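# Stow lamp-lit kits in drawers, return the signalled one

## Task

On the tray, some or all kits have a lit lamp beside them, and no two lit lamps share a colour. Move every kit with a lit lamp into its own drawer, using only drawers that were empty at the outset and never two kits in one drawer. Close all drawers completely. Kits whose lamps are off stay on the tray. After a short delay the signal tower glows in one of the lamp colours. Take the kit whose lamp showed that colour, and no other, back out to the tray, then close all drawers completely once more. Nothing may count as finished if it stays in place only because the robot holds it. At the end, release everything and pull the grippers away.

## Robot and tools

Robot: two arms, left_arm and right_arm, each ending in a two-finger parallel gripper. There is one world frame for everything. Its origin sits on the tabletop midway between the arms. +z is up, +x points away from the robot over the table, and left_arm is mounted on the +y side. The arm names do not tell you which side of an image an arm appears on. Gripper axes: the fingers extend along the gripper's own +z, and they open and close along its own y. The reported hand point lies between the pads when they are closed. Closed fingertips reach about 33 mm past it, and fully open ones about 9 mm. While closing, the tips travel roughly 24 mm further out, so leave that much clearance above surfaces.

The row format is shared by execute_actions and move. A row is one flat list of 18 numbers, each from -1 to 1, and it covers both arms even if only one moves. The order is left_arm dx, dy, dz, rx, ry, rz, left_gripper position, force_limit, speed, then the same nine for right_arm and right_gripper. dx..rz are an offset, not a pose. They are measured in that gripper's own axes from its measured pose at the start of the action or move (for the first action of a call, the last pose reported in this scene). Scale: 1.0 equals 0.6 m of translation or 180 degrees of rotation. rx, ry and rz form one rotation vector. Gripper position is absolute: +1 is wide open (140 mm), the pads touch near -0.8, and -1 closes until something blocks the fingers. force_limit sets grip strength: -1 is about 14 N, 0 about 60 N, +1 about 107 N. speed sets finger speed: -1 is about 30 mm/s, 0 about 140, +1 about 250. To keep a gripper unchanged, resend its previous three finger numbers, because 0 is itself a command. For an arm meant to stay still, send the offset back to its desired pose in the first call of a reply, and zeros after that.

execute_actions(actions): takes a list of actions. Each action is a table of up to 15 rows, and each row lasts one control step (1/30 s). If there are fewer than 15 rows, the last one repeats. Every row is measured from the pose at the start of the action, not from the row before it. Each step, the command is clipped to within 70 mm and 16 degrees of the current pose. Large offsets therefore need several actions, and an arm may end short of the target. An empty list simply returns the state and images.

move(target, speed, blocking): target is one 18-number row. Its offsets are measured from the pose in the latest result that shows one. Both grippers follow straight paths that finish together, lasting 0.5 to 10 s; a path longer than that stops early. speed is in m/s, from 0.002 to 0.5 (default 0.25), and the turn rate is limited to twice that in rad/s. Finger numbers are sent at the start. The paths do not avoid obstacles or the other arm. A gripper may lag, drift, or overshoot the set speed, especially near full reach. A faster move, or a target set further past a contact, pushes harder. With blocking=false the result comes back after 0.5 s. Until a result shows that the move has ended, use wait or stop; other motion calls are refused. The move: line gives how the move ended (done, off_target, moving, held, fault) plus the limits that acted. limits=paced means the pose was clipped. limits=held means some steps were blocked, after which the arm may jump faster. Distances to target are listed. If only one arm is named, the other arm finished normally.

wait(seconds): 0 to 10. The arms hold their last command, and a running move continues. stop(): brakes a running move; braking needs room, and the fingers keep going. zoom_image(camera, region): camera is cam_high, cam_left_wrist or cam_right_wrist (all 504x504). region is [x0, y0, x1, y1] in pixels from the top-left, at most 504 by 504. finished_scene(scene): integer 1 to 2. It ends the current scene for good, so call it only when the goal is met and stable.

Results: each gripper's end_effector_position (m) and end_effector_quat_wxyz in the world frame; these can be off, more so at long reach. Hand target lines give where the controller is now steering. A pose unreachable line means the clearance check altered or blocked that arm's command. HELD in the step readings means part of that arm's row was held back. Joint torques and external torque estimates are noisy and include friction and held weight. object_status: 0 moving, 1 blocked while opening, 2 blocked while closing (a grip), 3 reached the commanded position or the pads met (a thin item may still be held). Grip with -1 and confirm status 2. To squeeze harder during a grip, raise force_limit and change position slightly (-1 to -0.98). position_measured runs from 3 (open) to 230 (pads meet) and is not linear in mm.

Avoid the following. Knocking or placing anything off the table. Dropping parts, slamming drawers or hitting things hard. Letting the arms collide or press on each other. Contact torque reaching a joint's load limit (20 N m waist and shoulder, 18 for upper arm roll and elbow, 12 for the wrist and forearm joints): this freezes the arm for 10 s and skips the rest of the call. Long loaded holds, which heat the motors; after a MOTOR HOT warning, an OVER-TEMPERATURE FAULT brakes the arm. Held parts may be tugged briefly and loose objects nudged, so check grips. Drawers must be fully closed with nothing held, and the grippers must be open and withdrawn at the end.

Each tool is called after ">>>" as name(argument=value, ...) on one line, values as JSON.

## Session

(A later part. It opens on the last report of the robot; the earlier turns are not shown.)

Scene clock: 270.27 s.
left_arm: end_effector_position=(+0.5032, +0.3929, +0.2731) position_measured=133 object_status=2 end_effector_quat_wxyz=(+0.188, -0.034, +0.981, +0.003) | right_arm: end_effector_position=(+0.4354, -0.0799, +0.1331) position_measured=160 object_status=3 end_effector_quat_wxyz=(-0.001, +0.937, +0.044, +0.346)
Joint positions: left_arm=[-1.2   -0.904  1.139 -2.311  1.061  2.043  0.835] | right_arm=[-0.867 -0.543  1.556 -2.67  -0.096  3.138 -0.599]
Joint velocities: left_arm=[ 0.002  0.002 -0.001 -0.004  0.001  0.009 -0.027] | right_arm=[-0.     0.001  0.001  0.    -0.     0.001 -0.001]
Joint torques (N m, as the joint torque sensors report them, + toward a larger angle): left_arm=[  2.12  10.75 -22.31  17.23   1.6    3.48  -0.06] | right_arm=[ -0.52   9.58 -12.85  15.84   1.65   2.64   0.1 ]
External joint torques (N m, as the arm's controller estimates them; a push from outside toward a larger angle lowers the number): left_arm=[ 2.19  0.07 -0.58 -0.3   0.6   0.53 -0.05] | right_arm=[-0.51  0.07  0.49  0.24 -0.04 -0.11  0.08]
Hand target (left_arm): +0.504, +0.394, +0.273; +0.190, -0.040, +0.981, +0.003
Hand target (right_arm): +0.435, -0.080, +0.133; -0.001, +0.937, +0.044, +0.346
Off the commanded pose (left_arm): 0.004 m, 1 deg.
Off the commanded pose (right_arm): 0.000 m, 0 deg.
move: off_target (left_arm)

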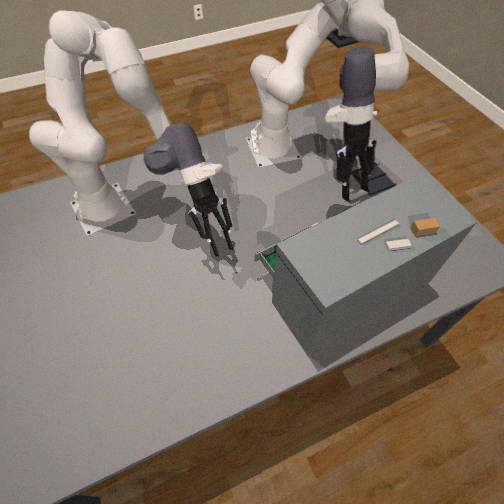

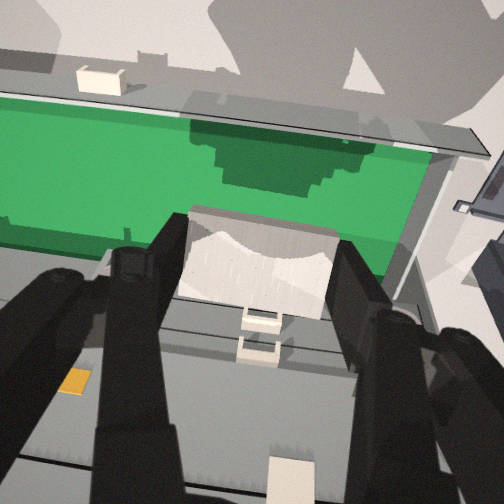

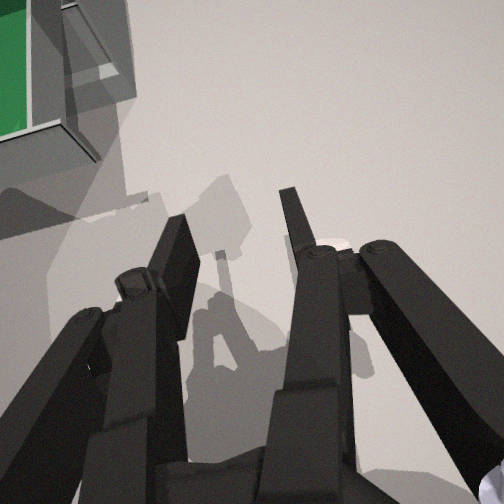

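>>> move(target=[0.027,-0.058,0.157,0,0.055,0,-1,0,-0.3,0,0.1,0,0,0,0,-0.25,0.3,0], speed=0.12)

Scene clock: 273.63 s.
left_arm: end_effector_position=(+0.5249, +0.3570, +0.1809) position_measured=133 object_status=2 end_effector_quat_wxyz=(+0.106, -0.029, +0.994, +0.002) | right_arm: end_effector_position=(+0.4408, -0.1395, +0.1338) position_measured=160 object_status=3 end_effector_quat_wxyz=(-0.002, +0.938, +0.038, +0.346)
Joint positions: left_arm=[-1.534 -0.831  1.459 -2.186  1.038  2.059  0.814] | right_arm=[-0.811 -0.507  1.394 -2.792 -0.155  3.233 -0.647]
Joint velocities: left_arm=[-0.002 -0.     0.003  0.002 -0.001 -0.    -0.005] | right_arm=[ 0.001  0.001 -0.002 -0.001 -0.016  0.01  -0.007]
Joint torques (N m, as the joint torque sensors report them, + toward a larger angle): left_arm=[ -0.82  15.76 -23.71  17.11  -0.13   2.69  -0.13] | right_arm=[  0.42   6.15 -11.88  13.98   0.64   2.99  -0.16]
External joint torques (N m, as the arm's controller estimates them; a push from outside toward a larger angle lowers the number): left_arm=[-0.75 -1.44 -0.71  0.6  -1.01 -0.08 -0.12] | right_arm=[ 0.45  1.23 -0.46 -1.53 -1.09  0.17 -0.18]
Hand target (left_arm): +0.525, +0.356, +0.181; +0.105, -0.033, +0.994, -0.000
Hand target (right_arm): +0.440, -0.139, +0.134; -0.001, +0.937, +0.044, +0.345
Off the commanded pose (left_arm): 0.002 m, 1 deg.
Off the commanded pose (right_arm): 0.001 m, 1 deg.
move: done

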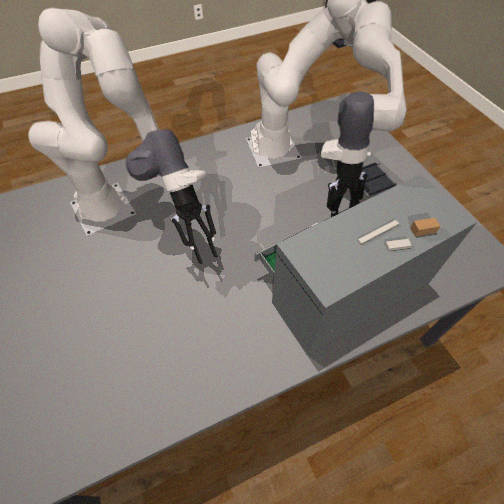

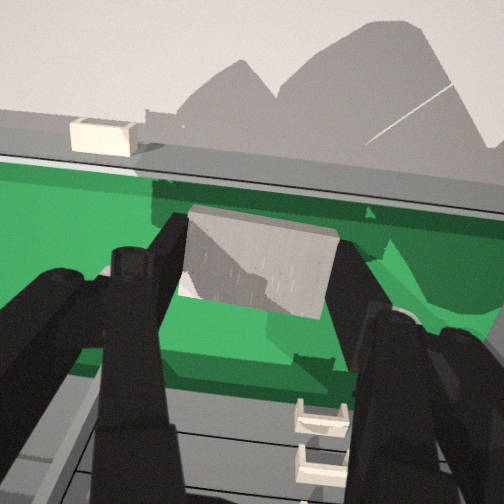

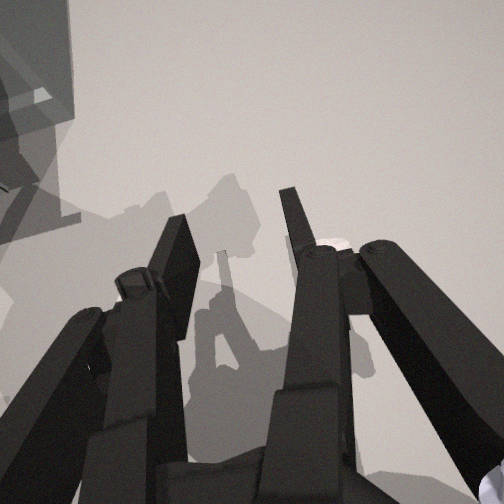

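>>> move(target=[-0.02,0,0.03,0,0.055,0,-1,0,-0.3,0,0,0,0,0,0,-0.25,0.3,0], speed=0.05)

>>> move(target=[0,0,0.025,0,0.012,0,-1,0,-0.3,0,0,0,0,0,0,-0.25,0.3,0], speed=0.03)

Scene clock: 277.47 s.
left_arm: end_effector_position=(+0.5415, +0.3577, +0.1670) position_measured=133 object_status=2 end_effector_quat_wxyz=(+0.024, -0.033, +0.999, -0.001) | right_arm: end_effector_position=(+0.4408, -0.1391, +0.1340) position_measured=160 object_status=3 end_effector_quat_wxyz=(-0.002, +0.937, +0.040, +0.346)
Joint positions: left_arm=[-1.764 -0.869  1.607 -1.95   0.942  1.878  0.895] | right_arm=[-0.81  -0.507  1.393 -2.792 -0.157  3.234 -0.649]
Joint velocities: left_arm=[-0.004 -0.009  0.     0.007  0.001 -0.026  0.016] | right_arm=[ 0.001  0.    -0.001 -0.001  0.     0.    -0.002]
Joint torques (N m, as the joint torque sensors report them, + toward a larger angle): left_arm=[ -1.53  21.85 -25.84  16.36  -0.34   2.13   0.32] | right_arm=[ -0.59   5.   -10.48  15.91   2.15   2.48   0.24]
External joint torques (N m, as the arm's controller estimates them; a push from outside toward a larger angle lowers the number): left_arm=[-1.59 -3.46 -1.32  0.6  -1.15 -0.41  0.33] | right_arm=[-0.56  0.06  0.97  0.35  0.42 -0.34  0.22]
Hand target (left_arm): +0.540, +0.357, +0.166; +0.020, -0.030, +0.999, -0.001
Hand target (right_arm): +0.441, -0.139, +0.134; -0.002, +0.938, +0.038, +0.346
Off the commanded pose (left_arm): 0.002 m, 1 deg.
Off the commanded pose (right_arm): 0.000 m, 0 deg.
move: done

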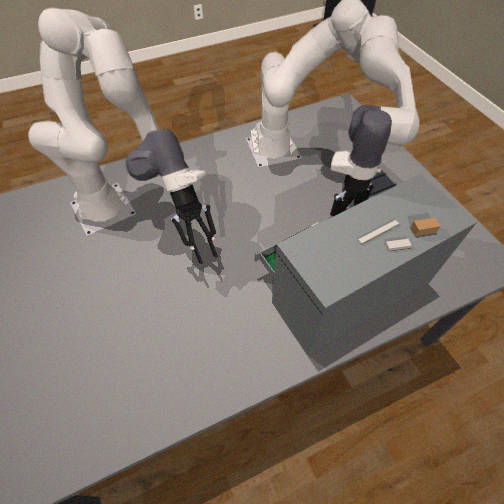

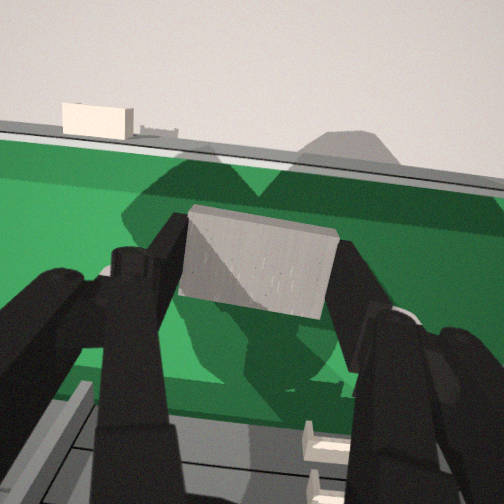

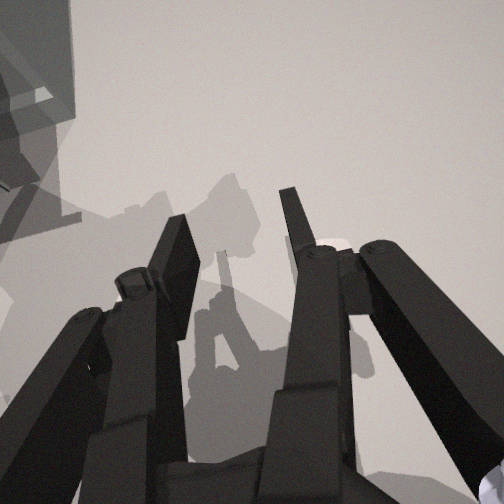

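Scene clock: 278.37 s.
left_arm: end_effector_position=(+0.5428, +0.3581, +0.1525) position_measured=133 object_status=2 end_effector_quat_wxyz=(+0.008, -0.035, +0.999, -0.000) | right_arm: end_effector_position=(+0.4408, -0.1391, +0.1340) position_measured=160 object_status=3 end_effector_quat_wxyz=(-0.002, +0.937, +0.040, +0.346)
Joint positions: left_arm=[-1.81  -0.887  1.651 -1.918  0.942  1.86   0.899] | right_arm=[-0.81  -0.507  1.393 -2.792 -0.157  3.234 -0.649]
Joint velocities: left_arm=[-0.004 -0.004 -0.001  0.005  0.002 -0.01   0.003] | right_arm=[ 0.001 -0.    -0.001 -0.001  0.    -0.     0.   ]
Joint torques (N m, as the joint torque sensors report them, + toward a larger angle): left_arm=[ -1.13  24.62 -26.02  17.07  -0.21   1.99   0.3 ] | right_arm=[ -0.52   5.02 -10.63  15.56   1.71   2.7    0.15]
External joint torques (N m, as the arm's controller estimates them; a push from outside toward a larger angle lowers the number): left_arm=[-1.09 -2.57 -1.11  1.73 -0.99 -0.48  0.3 ] | right_arm=[-0.53  0.08  0.77  0.04 -0.01 -0.13  0.13]
Hand target (left_arm): +0.542, +0.358, +0.152; +0.005, -0.033, +0.999, -0.001
Hand target (right_arm): +0.441, -0.139, +0.134; -0.002, +0.937, +0.040, +0.346
Off the commanded pose (left_arm): 0.001 m, 0 deg.
Off the commanded pose (right_arm): 0.000 m, 0 deg.
move: done

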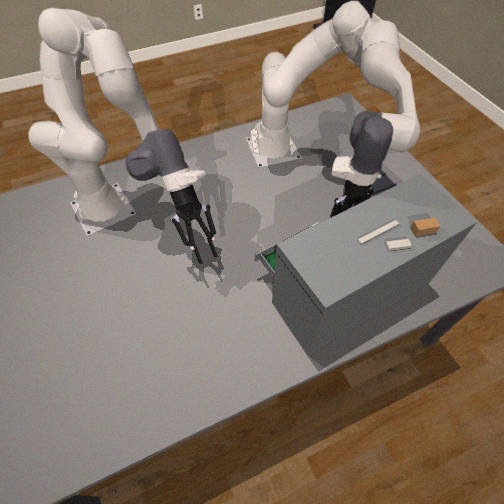

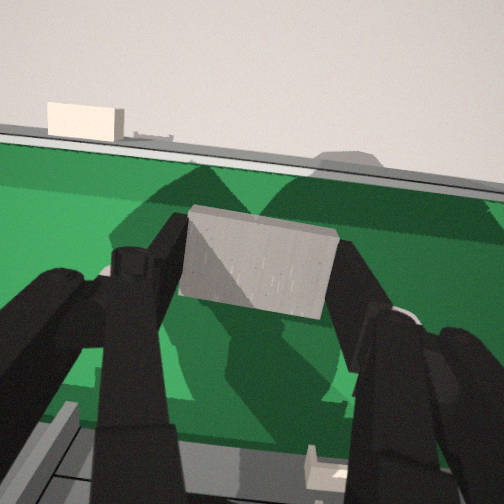

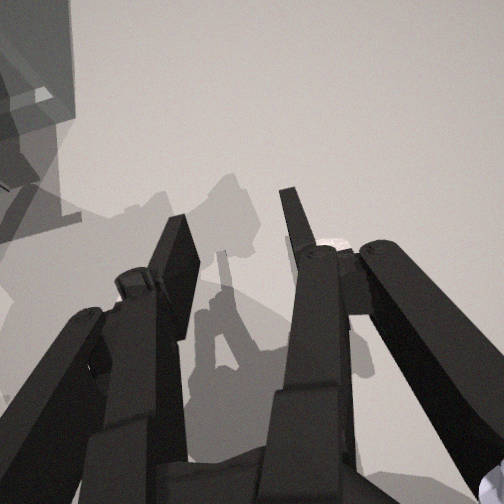

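>>> move(target=[0.005,0,0.024,0,0,0,-1,0,-0.3,0,0,0,0,0,0,-0.25,0.3,0], speed=0.02)

Scene clock: 280.10 s.
left_arm: end_effector_position=(+0.5457, +0.3567, +0.1492) position_measured=133 object_status=2 end_effector_quat_wxyz=(+0.015, -0.033, +0.999, -0.001) | right_arm: end_effector_position=(+0.4408, -0.1391, +0.1340) position_measured=160 object_status=3 end_effector_quat_wxyz=(-0.002, +0.937, +0.040, +0.346)
Joint positions: left_arm=[-1.808 -0.887  1.656 -1.93   0.954  1.884  0.894] | right_arm=[-0.81  -0.507  1.393 -2.792 -0.157  3.234 -0.649]
Joint velocities: left_arm=[ 0.002 -0.     0.003 -0.001  0.006  0.01  -0.005] | right_arm=[-0.     0.     0.    -0.001 -0.001 -0.     0.001]
Joint torques (N m, as the joint torque sensors report them, + toward a larger angle): left_arm=[ -0.53  21.15 -17.95   8.12   1.29   2.68  -0.12] | right_arm=[ -0.5    5.09 -10.51  15.9    1.7    2.74   0.12]
External joint torques (N m, as the arm's controller estimates them; a push from outside toward a larger angle lowers the number): left_arm=[-0.56 -5.85  6.84 -7.2   0.51  0.19 -0.11] | right_arm=[-0.51  0.16  0.88  0.37 -0.02 -0.08  0.1 ]
Hand target (left_arm): +0.540, +0.358, +0.138; +0.008, -0.035, +0.999, -0.000
Hand target (right_arm): +0.441, -0.139, +0.134; -0.002, +0.937, +0.040, +0.346
Off the commanded pose (left_arm): 0.013 m, 1 deg.
Off the commanded pose (right_arm): 0.000 m, 0 deg.
move: off_target (left_arm)

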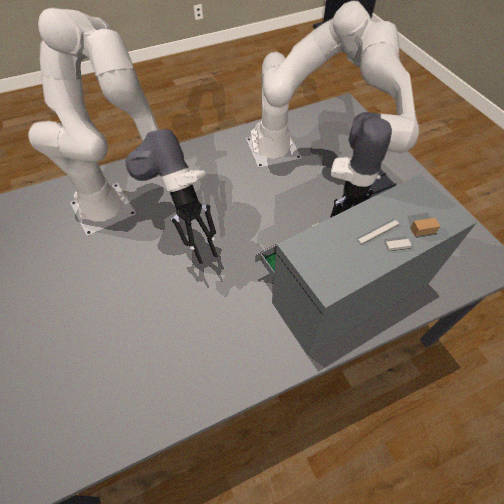

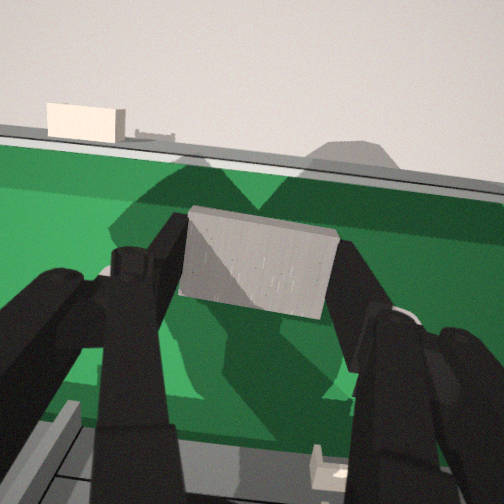

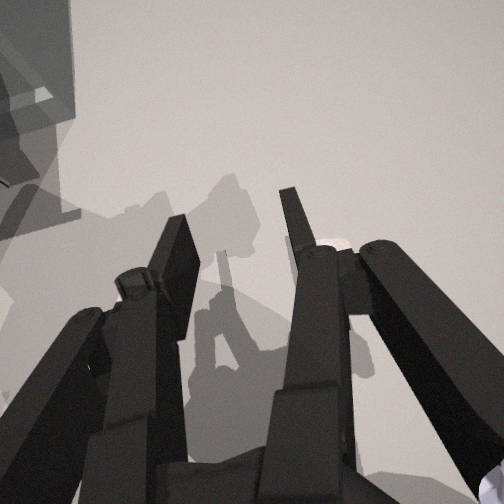

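>>> move(target=[0,0,-0.002,0,0,0,0.3,0,-0.3,0,0,0,0,0,0,-0.25,0.3,0])

>>> move(target=[0.03,0,-0.1,0,-0.03,0,0.3,0,-0.3,0,0,0,0,0,0,-0.25,0.3,0], speed=0.12)

>>> move(target=[0.14,0.46,-0.11,0,-0.15,0,0.3,0,-0.3,0,-0.3,0,0,0,0,-0.25,0.3,0])

>>> move(target=[0,0,0,0,0,0,0.3,0,-0.3,0,-0.36,0,0,0,0,-0.25,0.3,0])

Scene clock: 283.30 s.
left_arm: end_effector_position=(+0.5466, +0.3567, +0.1501) position_measured=91 object_status=3 end_effector_quat_wxyz=(+0.017, -0.034, +0.999, -0.001) | right_arm: end_effector_position=(+0.4408, -0.1391, +0.1340) position_measured=160 object_status=3 end_effector_quat_wxyz=(-0.002, +0.937, +0.040, +0.346)
Joint positions: left_arm=[-1.807 -0.887  1.654 -1.929  0.955  1.885  0.892] | right_arm=[-0.81  -0.507  1.393 -2.792 -0.157  3.234 -0.649]
Joint velocities: left_arm=[-0.001 -0.001  0.001  0.001  0.003  0.     0.001] | right_arm=[ 0.001 -0.    -0.     0.001  0.    -0.    -0.001]
Joint torques (N m, as the joint torque sensors report them, + toward a larger angle): left_arm=[  1.36  25.4  -27.22  14.74   0.14   2.03   0.21] | right_arm=[ -0.4    5.05 -10.36  15.67   1.7    2.73   0.12]
External joint torques (N m, as the arm's controller estimates them; a push from outside toward a larger angle lowers the number): left_arm=[ 1.35 -1.64 -2.33 -0.71 -0.66 -0.49  0.21] | right_arm=[-0.45  0.13  1.04  0.03 -0.02 -0.11  0.1 ]
Hand target (left_arm): +0.546, +0.357, +0.150; +0.015, -0.033, +0.999, -0.001
Hand target (right_arm): +0.441, -0.139, +0.134; -0.002, +0.937, +0.040, +0.346
Off the commanded pose (left_arm): 0.001 m, 0 deg.
Off the commanded pose (right_arm): 0.000 m, 0 deg.
move: done

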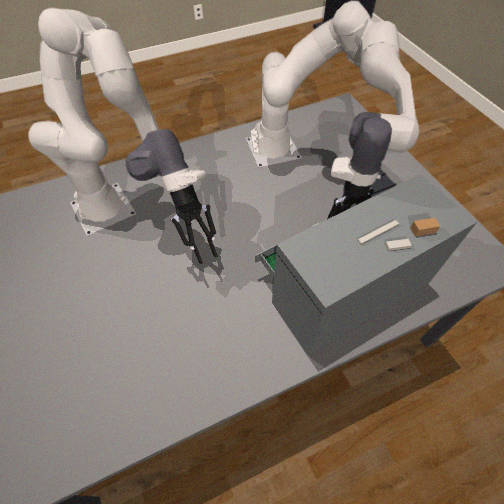

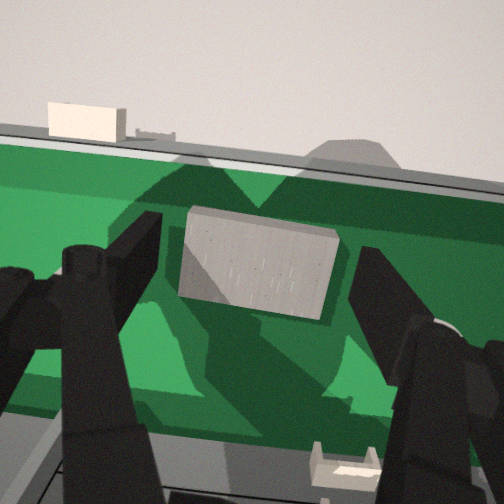

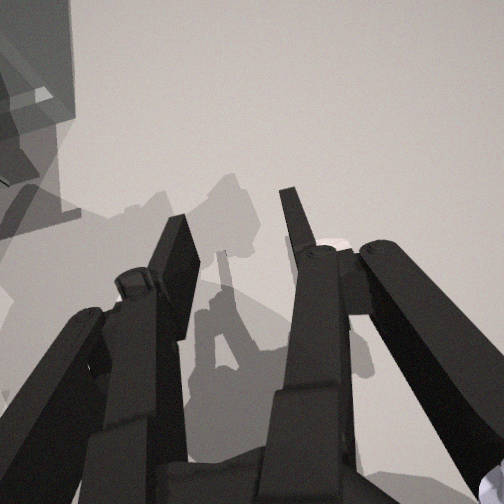

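Scene clock: 284.20 s.
left_arm: end_effector_position=(+0.5278, +0.3578, +0.2091) position_measured=91 object_status=3 end_effector_quat_wxyz=(+0.063, -0.030, +0.998, +0.003) | right_arm: end_effector_position=(+0.4408, -0.1391, +0.1340) position_measured=160 object_status=3 end_effector_quat_wxyz=(-0.002, +0.937, +0.040, +0.346)
Joint positions: left_arm=[-1.615 -0.845  1.449 -2.046  0.951  1.892  0.871] | right_arm=[-0.81  -0.507  1.393 -2.792 -0.157  3.234 -0.649]
Joint velocities: left_arm=[ 0.008 -0.001 -0.005 -0.006  0.001 -0.001 -0.017] | right_arm=[ 0.     0.     0.001 -0.     0.    -0.     0.001]
Joint torques (N m, as the joint torque sensors report them, + toward a larger angle): left_arm=[  2.04  17.96 -26.9   15.79  -0.07   2.82  -0.12] | right_arm=[ -0.49   4.93 -10.7   15.47   1.68   2.72   0.12]
External joint torques (N m, as the arm's controller estimates them; a push from outside toward a larger angle lowers the number): left_arm=[ 1.99 -1.76 -3.2  -0.83 -0.97  0.16 -0.12] | right_arm=[-0.49 -0.03  0.69 -0.02 -0.03 -0.1   0.1 ]
Hand target (left_arm): +0.527, +0.357, +0.209; +0.063, -0.034, +0.997, +0.001
Hand target (right_arm): +0.441, -0.139, +0.134; -0.002, +0.937, +0.040, +0.346
Off the commanded pose (left_arm): 0.003 m, 1 deg.
Off the commanded pose (right_arm): 0.000 m, 0 deg.
move: done

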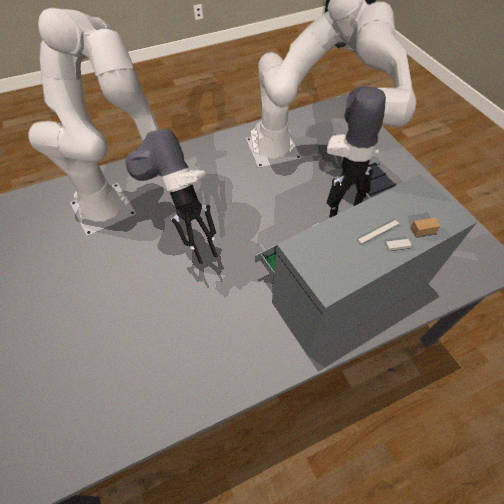

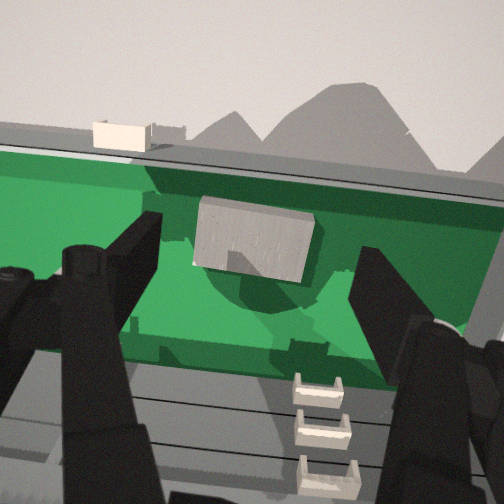

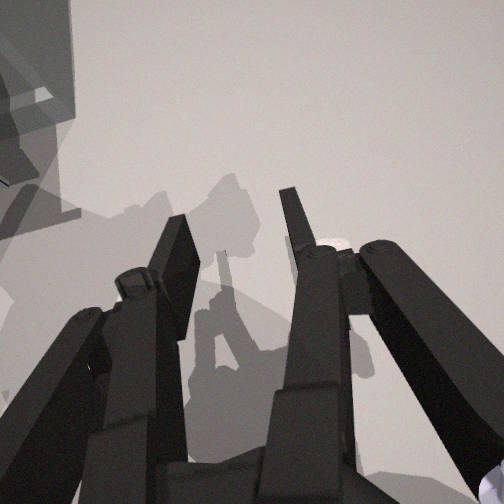

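Scene clock: 286.33 s.
left_arm: end_effector_position=(+0.4165, +0.6378, +0.2572) position_measured=91 object_status=3 end_effector_quat_wxyz=(+0.285, -0.042, +0.958, +0.011) | right_arm: end_effector_position=(+0.4283, +0.0393, +0.1346) position_measured=160 object_status=3 end_effector_quat_wxyz=(-0.001, +0.936, +0.044, +0.349)
Joint positions: left_arm=[-0.656 -1.409  1.202 -2.491  1.342  2.04   1.263] | right_arm=[-1.028 -0.646  1.835 -2.361  0.001  2.935 -0.524]
Joint velocities: left_arm=[-0.001 -0.001 -0.001  0.     0.    -0.001  0.03 ] | right_arm=[-0.001 -0.    -0.001 -0.     0.003 -0.002 -0.001]
Joint torques (N m, as the joint torque sensors report them, + toward a larger angle): left_arm=[ -0.29  13.94 -26.77   7.5    1.66   3.27   0.21] | right_arm=[ -1.68  19.39 -14.94  17.38   2.46   2.25   0.46]
External joint torques (N m, as the arm's controller estimates them; a push from outside toward a larger angle lowers the number): left_arm=[-0.37 -3.29 -0.88 -1.32  0.7  -0.04  0.23] | right_arm=[-1.54 -1.36  2.55  1.33  0.93 -0.37  0.44]
Hand target (left_arm): +0.417, +0.637, +0.256; +0.284, -0.035, +0.958, +0.013
Hand target (right_arm): +0.428, +0.040, +0.134; -0.002, +0.936, +0.039, +0.348
Off the commanded pose (left_arm): 0.013 m, 2 deg.
Off the commanded pose (right_arm): 0.005 m, 1 deg.
move: off_target (left_arm, right_arm)

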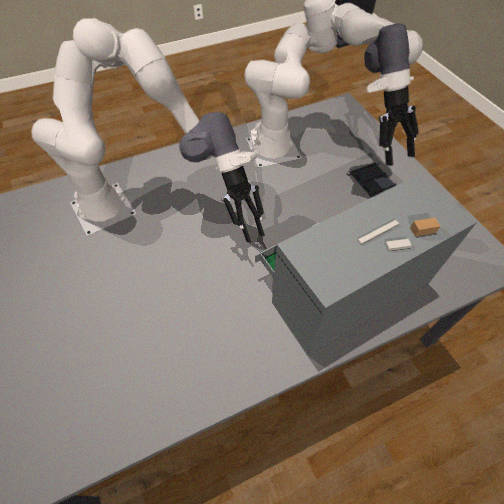

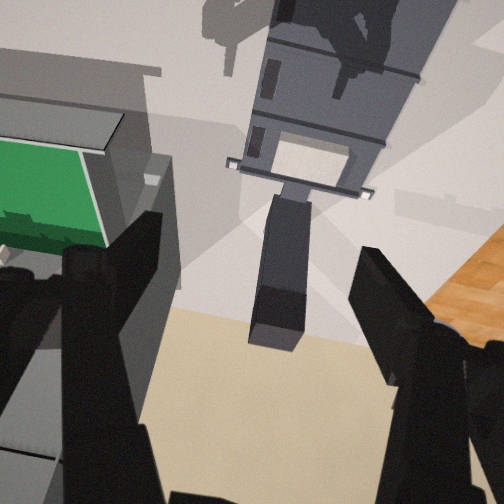

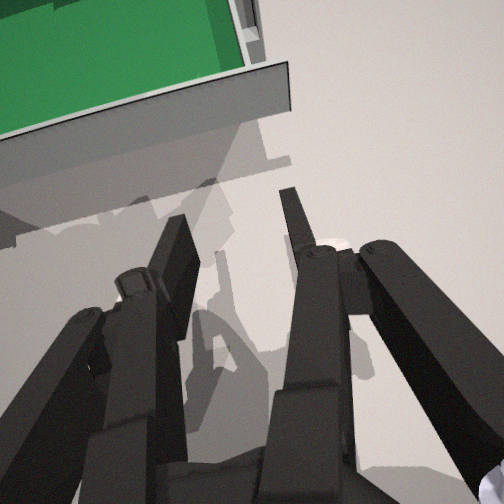

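Scene clock: 287.97 s.
left_arm: end_effector_position=(+0.4165, +0.6378, +0.2572) position_measured=91 object_status=3 end_effector_quat_wxyz=(+0.285, -0.042, +0.958, +0.011) | right_arm: end_effector_position=(+0.4113, +0.2562, +0.1359) position_measured=160 object_status=3 end_effector_quat_wxyz=(-0.001, +0.934, +0.049, +0.354)
Joint positions: left_arm=[-0.656 -1.409  1.202 -2.491  1.342  2.04   1.263] | right_arm=[-1.354 -0.96   2.145 -1.578  0.128  2.505 -0.45 ]
Joint velocities: left_arm=[-0.    -0.     0.    -0.001  0.     0.     0.001] | right_arm=[ 0.    -0.001 -0.     0.002  0.003 -0.013  0.008]
Joint torques (N m, as the joint torque sensors report them, + toward a larger angle): left_arm=[  0.84  15.27 -27.02   7.84   0.86   3.25   0.09] | right_arm=[ -1.45  41.13 -19.96  18.47   1.96   2.02   0.46]
External joint torques (N m, as the arm's controller estimates them; a push from outside toward a larger angle lowers the number): left_arm=[ 0.86 -1.97 -1.22 -0.87 -0.1  -0.04  0.1 ] | right_arm=[-1.49 -2.81  1.92  1.44  1.06 -0.51  0.44]
Hand target (left_arm): +0.416, +0.638, +0.257; +0.285, -0.042, +0.958, +0.011
Hand target (right_arm): +0.411, +0.256, +0.134; -0.001, +0.935, +0.043, +0.352
Off the commanded pose (left_arm): 0.000 m, 0 deg.
Off the commanded pose (right_arm): 0.008 m, 1 deg.
move: off_target (right_arm)

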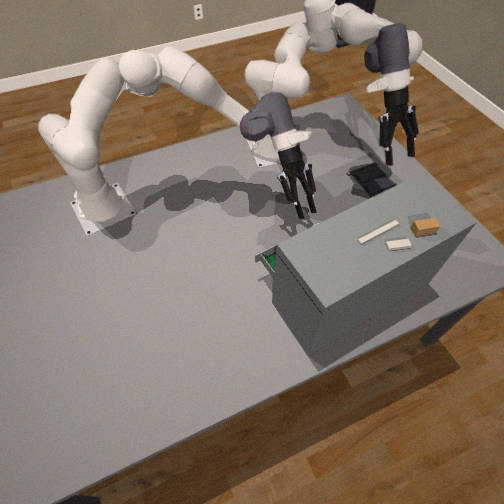

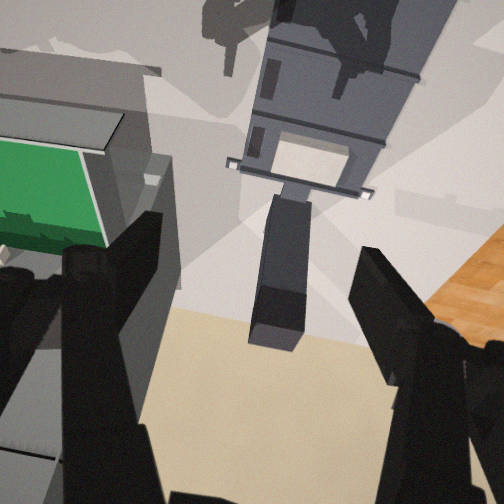

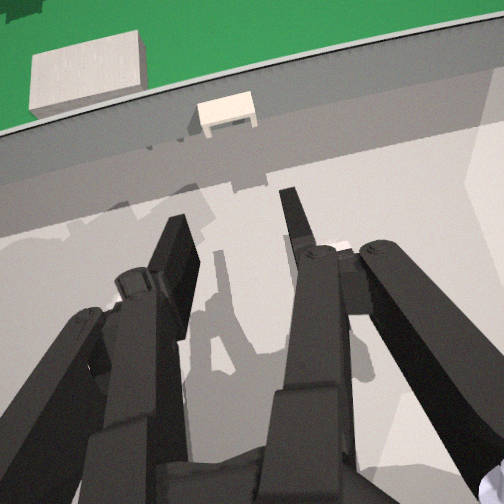

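>>> move(target=[0,0,0,0,0,0,0.3,0,-0.3,0.244,0.004,0.237,0,0,0,-0.25,0.3,0], speed=0.1)

>>> move(target=[0,0,0,0,0,0,0.3,0,-0.3,0.012,0,0.006,0,0,0,-0.25,0.3,0], speed=0.03)

>>> move(target=[0,0,0,0,0,0,0.3,0,-0.3,-0.09,0,-0.09,0,0,0,-0.25,0.3,0])

Scene clock: 292.30 s.
left_arm: end_effector_position=(+0.4165, +0.6378, +0.2572) position_measured=91 object_status=3 end_effector_quat_wxyz=(+0.285, -0.042, +0.958, +0.011) | right_arm: end_effector_position=(+0.6046, +0.2817, +0.1374) position_measured=160 object_status=3 end_effector_quat_wxyz=(-0.005, +0.934, +0.047, +0.355)
Joint positions: left_arm=[-0.656 -1.409  1.202 -2.491  1.342  2.04   1.263] | right_arm=[-2.067 -1.322  2.378 -0.575  0.134  2.215 -0.581]
Joint velocities: left_arm=[-0.002 -0.     0.002 -0.001 -0.001  0.001  0.001] | right_arm=[-0.088 -0.09   0.013  0.237 -0.    -0.134 -0.001]
Joint torques (N m, as the joint torque sensors report them, + toward a larger angle): left_arm=[  1.57  15.36 -26.6    7.83   0.9    3.38   0.12] | right_arm=[-10.03  52.48  -8.9   18.41   0.07   7.63  -0.47]
External joint torques (N m, as the arm's controller estimates them; a push from outside toward a larger angle lowers the number): left_arm=[ 1.65 -1.88 -0.81 -0.86 -0.05  0.09  0.14] | right_arm=[-10.67  -7.37   1.34  -0.17  -0.38   5.06  -0.48]
Hand target (left_arm): +0.416, +0.638, +0.257; +0.285, -0.042, +0.958, +0.011
Hand target (right_arm): +0.615, +0.276, +0.133; -0.003, +0.932, +0.050, +0.358
Off the commanded pose (left_arm): 0.000 m, 0 deg.
Off the commanded pose (right_arm): 0.018 m, 1 deg.
move: off_target (right_arm)

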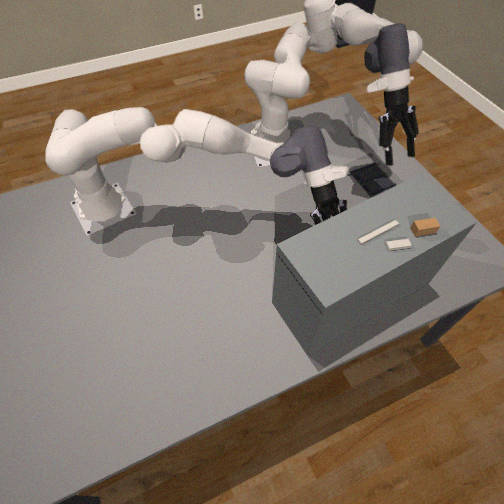

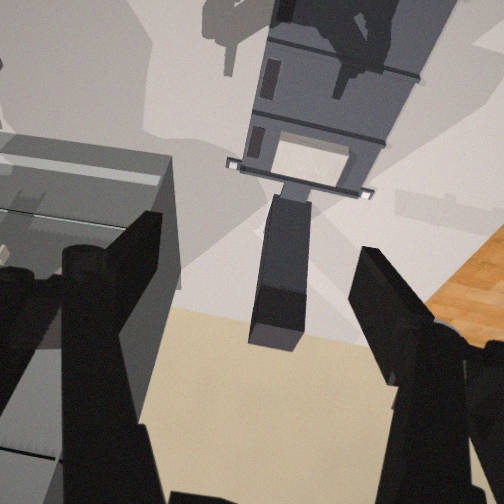

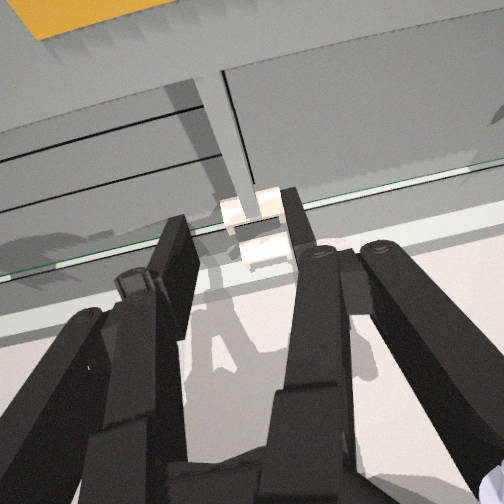

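Scene clock: 293.00 s.
left_arm: end_effector_position=(+0.4165, +0.6378, +0.2572) position_measured=91 object_status=3 end_effector_quat_wxyz=(+0.285, -0.042, +0.958, +0.011) | right_arm: end_effector_position=(+0.6030, +0.2816, +0.1377) position_measured=160 object_status=3 end_effector_quat_wxyz=(-0.003, +0.935, +0.047, +0.351)
Joint positions: left_arm=[-0.656 -1.409  1.202 -2.491  1.342  2.04   1.263] | right_arm=[-2.089 -1.341  2.386 -0.517  0.134  2.179 -0.581]
Joint velocities: left_arm=[-0.001 -0.001  0.     0.001 -0.     0.001  0.   ] | right_arm=[-0.002 -0.     0.003  0.002  0.001 -0.001  0.   ]
Joint torques (N m, as the joint torque sensors report them, + toward a larger angle): left_arm=[  0.85  14.99 -27.83   8.44   0.78   3.41   0.16] | right_arm=[-7.32 55.37 -8.14 19.43  0.01  6.58 -0.14]
External joint torques (N m, as the arm's controller estimates them; a push from outside toward a larger angle lowers the number): left_arm=[ 0.88 -2.25 -1.97 -0.3  -0.18  0.1   0.17] | right_arm=[-7.46 -3.96  1.17  0.77 -0.36  3.88 -0.16]
Hand target (left_arm): +0.416, +0.638, +0.257; +0.285, -0.042, +0.958, +0.011
Hand target (right_arm): +0.612, +0.282, +0.140; -0.009, +0.933, +0.049, +0.357
Off the commanded pose (left_arm): 0.000 m, 0 deg.
Off the commanded pose (right_arm): 0.010 m, 0 deg.
elbow stopped short (right arm): the move would have taken joint 4 (elbow) straighter than the controller allows; a more bent joint 4 avoids this.
move: off_target (right_arm)

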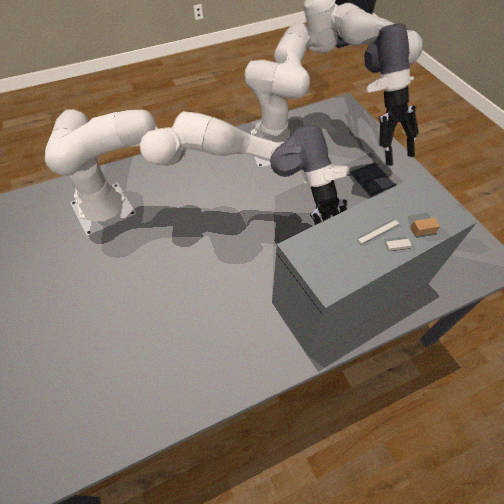

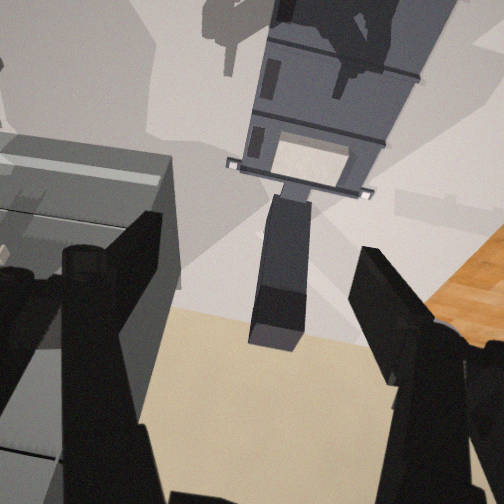

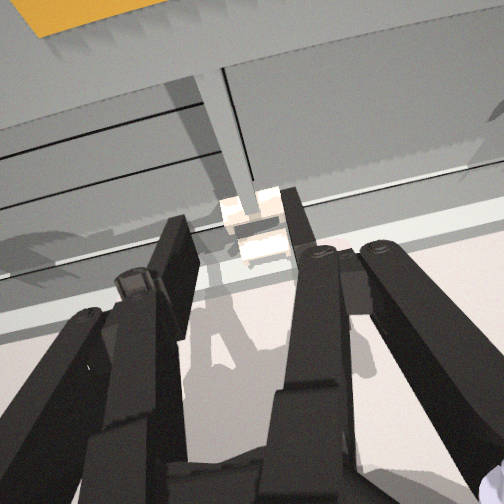

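Scene clock: 294.43 s.
left_arm: end_effector_position=(+0.4165, +0.6378, +0.2572) position_measured=91 object_status=3 end_effector_quat_wxyz=(+0.285, -0.042, +0.958, +0.011) | right_arm: end_effector_position=(+0.5255, +0.2723, +0.1388) position_measured=160 object_status=3 end_effector_quat_wxyz=(-0.001, +0.936, +0.050, +0.348)
Joint positions: left_arm=[-0.656 -1.409  1.202 -2.491  1.342  2.04   1.263] | right_arm=[-1.73  -1.069  2.303 -1.186  0.111  2.419 -0.548]
Joint velocities: left_arm=[-0.     0.     0.001  0.001  0.     0.001  0.001] | right_arm=[ 0.     0.001 -0.001 -0.001  0.001  0.01   0.001]
Joint torques (N m, as the joint torque sensors report them, + toward a larger angle): left_arm=[  0.08  16.03 -27.32   7.8    0.89   3.33   0.08] | right_arm=[  0.49  52.08 -18.14  17.2    1.11   2.89   0.38]
External joint torques (N m, as the arm's controller estimates them; a push from outside toward a larger angle lowers the number): left_arm=[-0.01 -1.21 -1.49 -1.01 -0.07  0.04  0.09] | right_arm=[ 0.48 -0.68 -0.29 -1.47  0.33  0.22  0.36]
Hand target (left_arm): +0.416, +0.638, +0.257; +0.285, -0.042, +0.958, +0.011
Hand target (right_arm): +0.526, +0.273, +0.140; -0.003, +0.936, +0.046, +0.350
Off the commanded pose (left_arm): 0.000 m, 0 deg.
Off the commanded pose (right_arm): 0.005 m, 1 deg.
move: off_target (right_arm)

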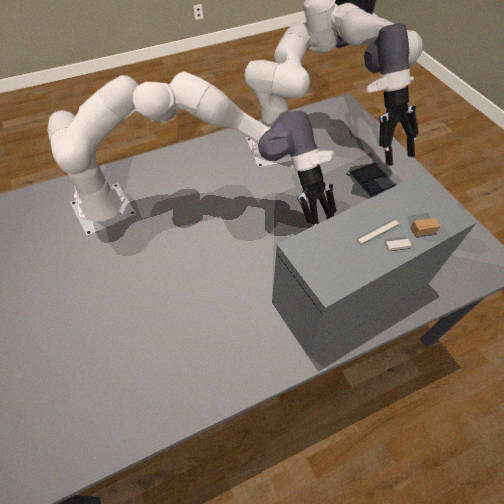

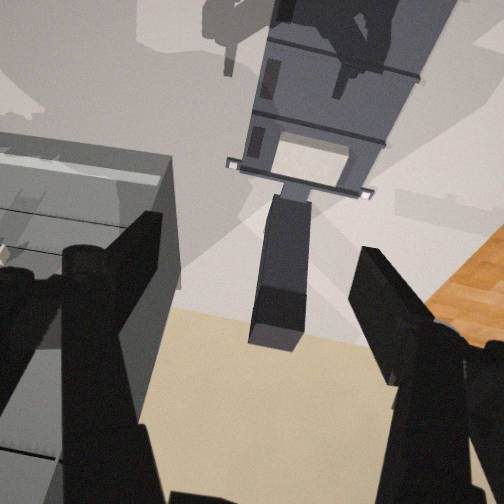

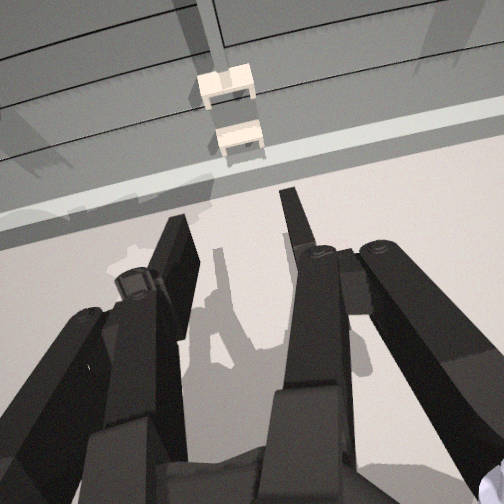

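Appears shut. Park the right and watch the tower.

>>> move(target=[0,0,0,0,0,0,0.3,0,-0.3,-0.05,0.3,-0.05,0,0,0,-0.25,0.3,0])

>>> wait(seconds=6)

Scene clock: 296.90 s.
left_arm: end_effector_position=(+0.4165, +0.6378, +0.2572) position_measured=91 object_status=3 end_effector_quat_wxyz=(+0.285, -0.042, +0.958, +0.011) | right_arm: end_effector_position=(+0.4990, +0.0879, +0.1414) position_measured=160 object_status=3 end_effector_quat_wxyz=(-0.001, +0.938, +0.045, +0.344)
Joint positions: left_arm=[-0.656 -1.409  1.202 -2.491  1.342  2.04   1.263] | right_arm=[-1.386 -0.675  2.073 -2.068 -0.017  2.851 -0.58 ]
Joint velocities: left_arm=[-0.     0.    -0.     0.    -0.002  0.     0.   ] | right_arm=[ 0.     0.002  0.     0.    -0.005  0.01   0.   ]
Joint torques (N m, as the joint torque sensors report them, + toward a larger angle): left_arm=[  0.56  16.03 -26.88   8.64   0.88   3.3    0.03] | right_arm=[  0.21  32.06 -18.03  16.3    0.3    3.03  -0.18]
External joint torques (N m, as the arm's controller estimates them; a push from outside toward a larger angle lowers the number): left_arm=[ 0.59 -1.23 -1.02 -0.07 -0.08 -0.01  0.05] | right_arm=[ 0.14  0.78 -0.55 -1.64 -1.11  0.31 -0.2 ]
Hand target (left_arm): +0.416, +0.638, +0.257; +0.285, -0.042, +0.958, +0.011
Hand target (right_arm): +0.499, +0.088, +0.142; -0.000, +0.937, +0.050, +0.346
Off the commanded pose (left_arm): 0.000 m, 0 deg.
Off the commanded pose (right_arm): 0.007 m, 1 deg.
move: off_target (right_arm)

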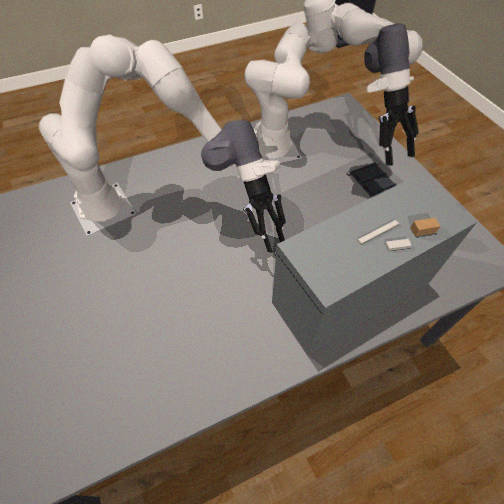

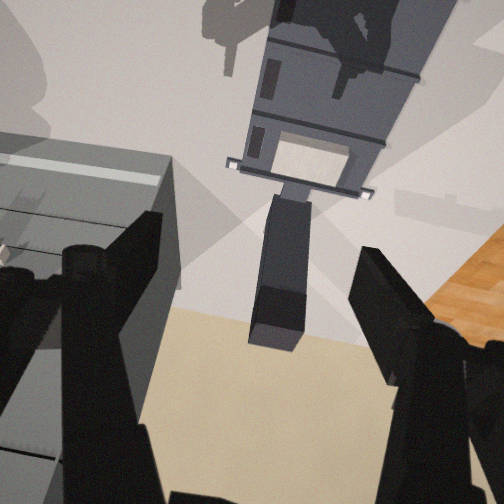

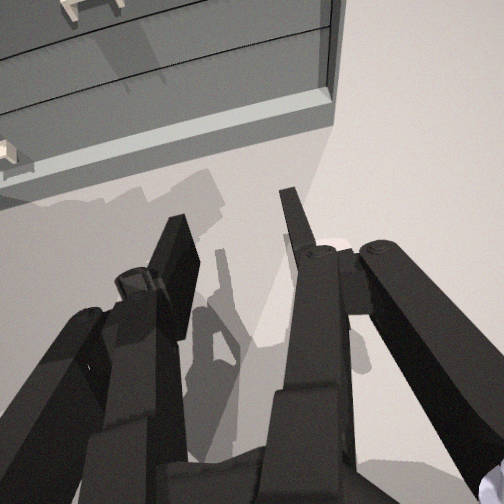

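Scene clock: 302.90 s.
left_arm: end_effector_position=(+0.4165, +0.6378, +0.2572) position_measured=91 object_status=3 end_effector_quat_wxyz=(+0.285, -0.042, +0.958, +0.011) | right_arm: end_effector_position=(+0.4991, +0.0883, +0.1417) position_measured=160 object_status=3 end_effector_quat_wxyz=(-0.002, +0.938, +0.046, +0.345)
Joint positions: left_arm=[-0.656 -1.409  1.202 -2.491  1.342  2.04   1.263] | right_arm=[-1.386 -0.674  2.073 -2.068 -0.017  2.853 -0.58 ]
Joint velocities: left_arm=[-0.001 -0.001 -0.001  0.001 -0.     0.001  0.   ] | right_arm=[ 0.001  0.    -0.002 -0.    -0.    -0.    -0.001]
Joint torques (N m, as the joint torque sensors report them, + toward a larger angle): left_arm=[ -0.04  15.41 -26.58   8.94   0.82   3.43   0.07] | right_arm=[  0.37  31.74 -18.01  16.67   0.34   2.87  -0.22]
External joint torques (N m, as the arm's controller estimates them; a push from outside toward a larger angle lowers the number): left_arm=[-0.02 -1.81 -0.76  0.2  -0.14  0.13  0.09] | right_arm=[ 0.28  0.33 -0.46 -1.42 -1.08  0.12 -0.24]
Hand target (left_arm): +0.416, +0.638, +0.257; +0.285, -0.042, +0.958, +0.011
Hand target (right_arm): +0.499, +0.088, +0.142; -0.000, +0.937, +0.050, +0.346
Off the commanded pose (left_arm): 0.000 m, 0 deg.
Off the commanded pose (right_arm): 0.006 m, 1 deg.
wait: 6.00 s; at rest by 0.17 s

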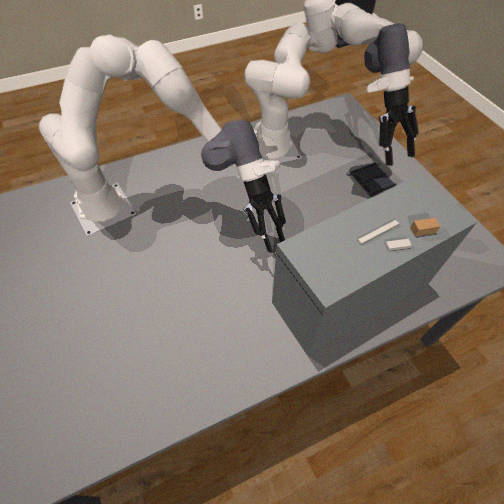

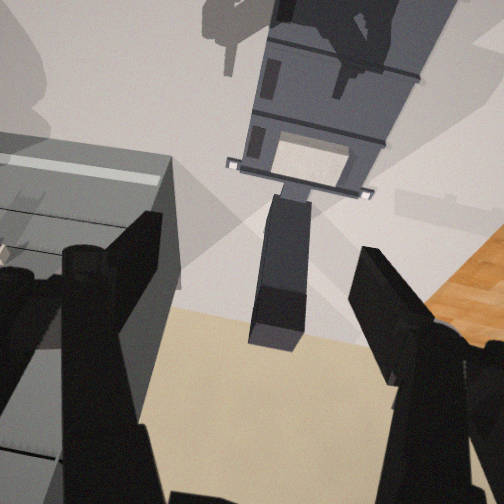

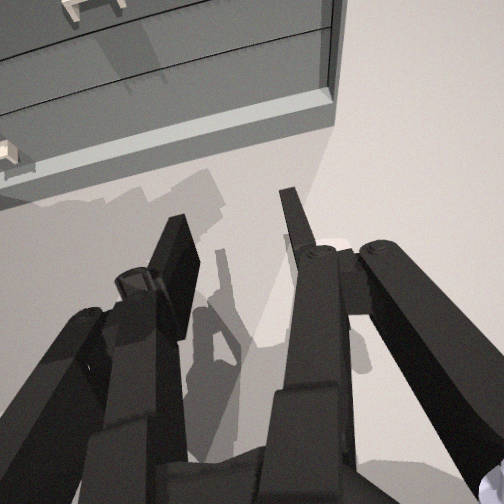

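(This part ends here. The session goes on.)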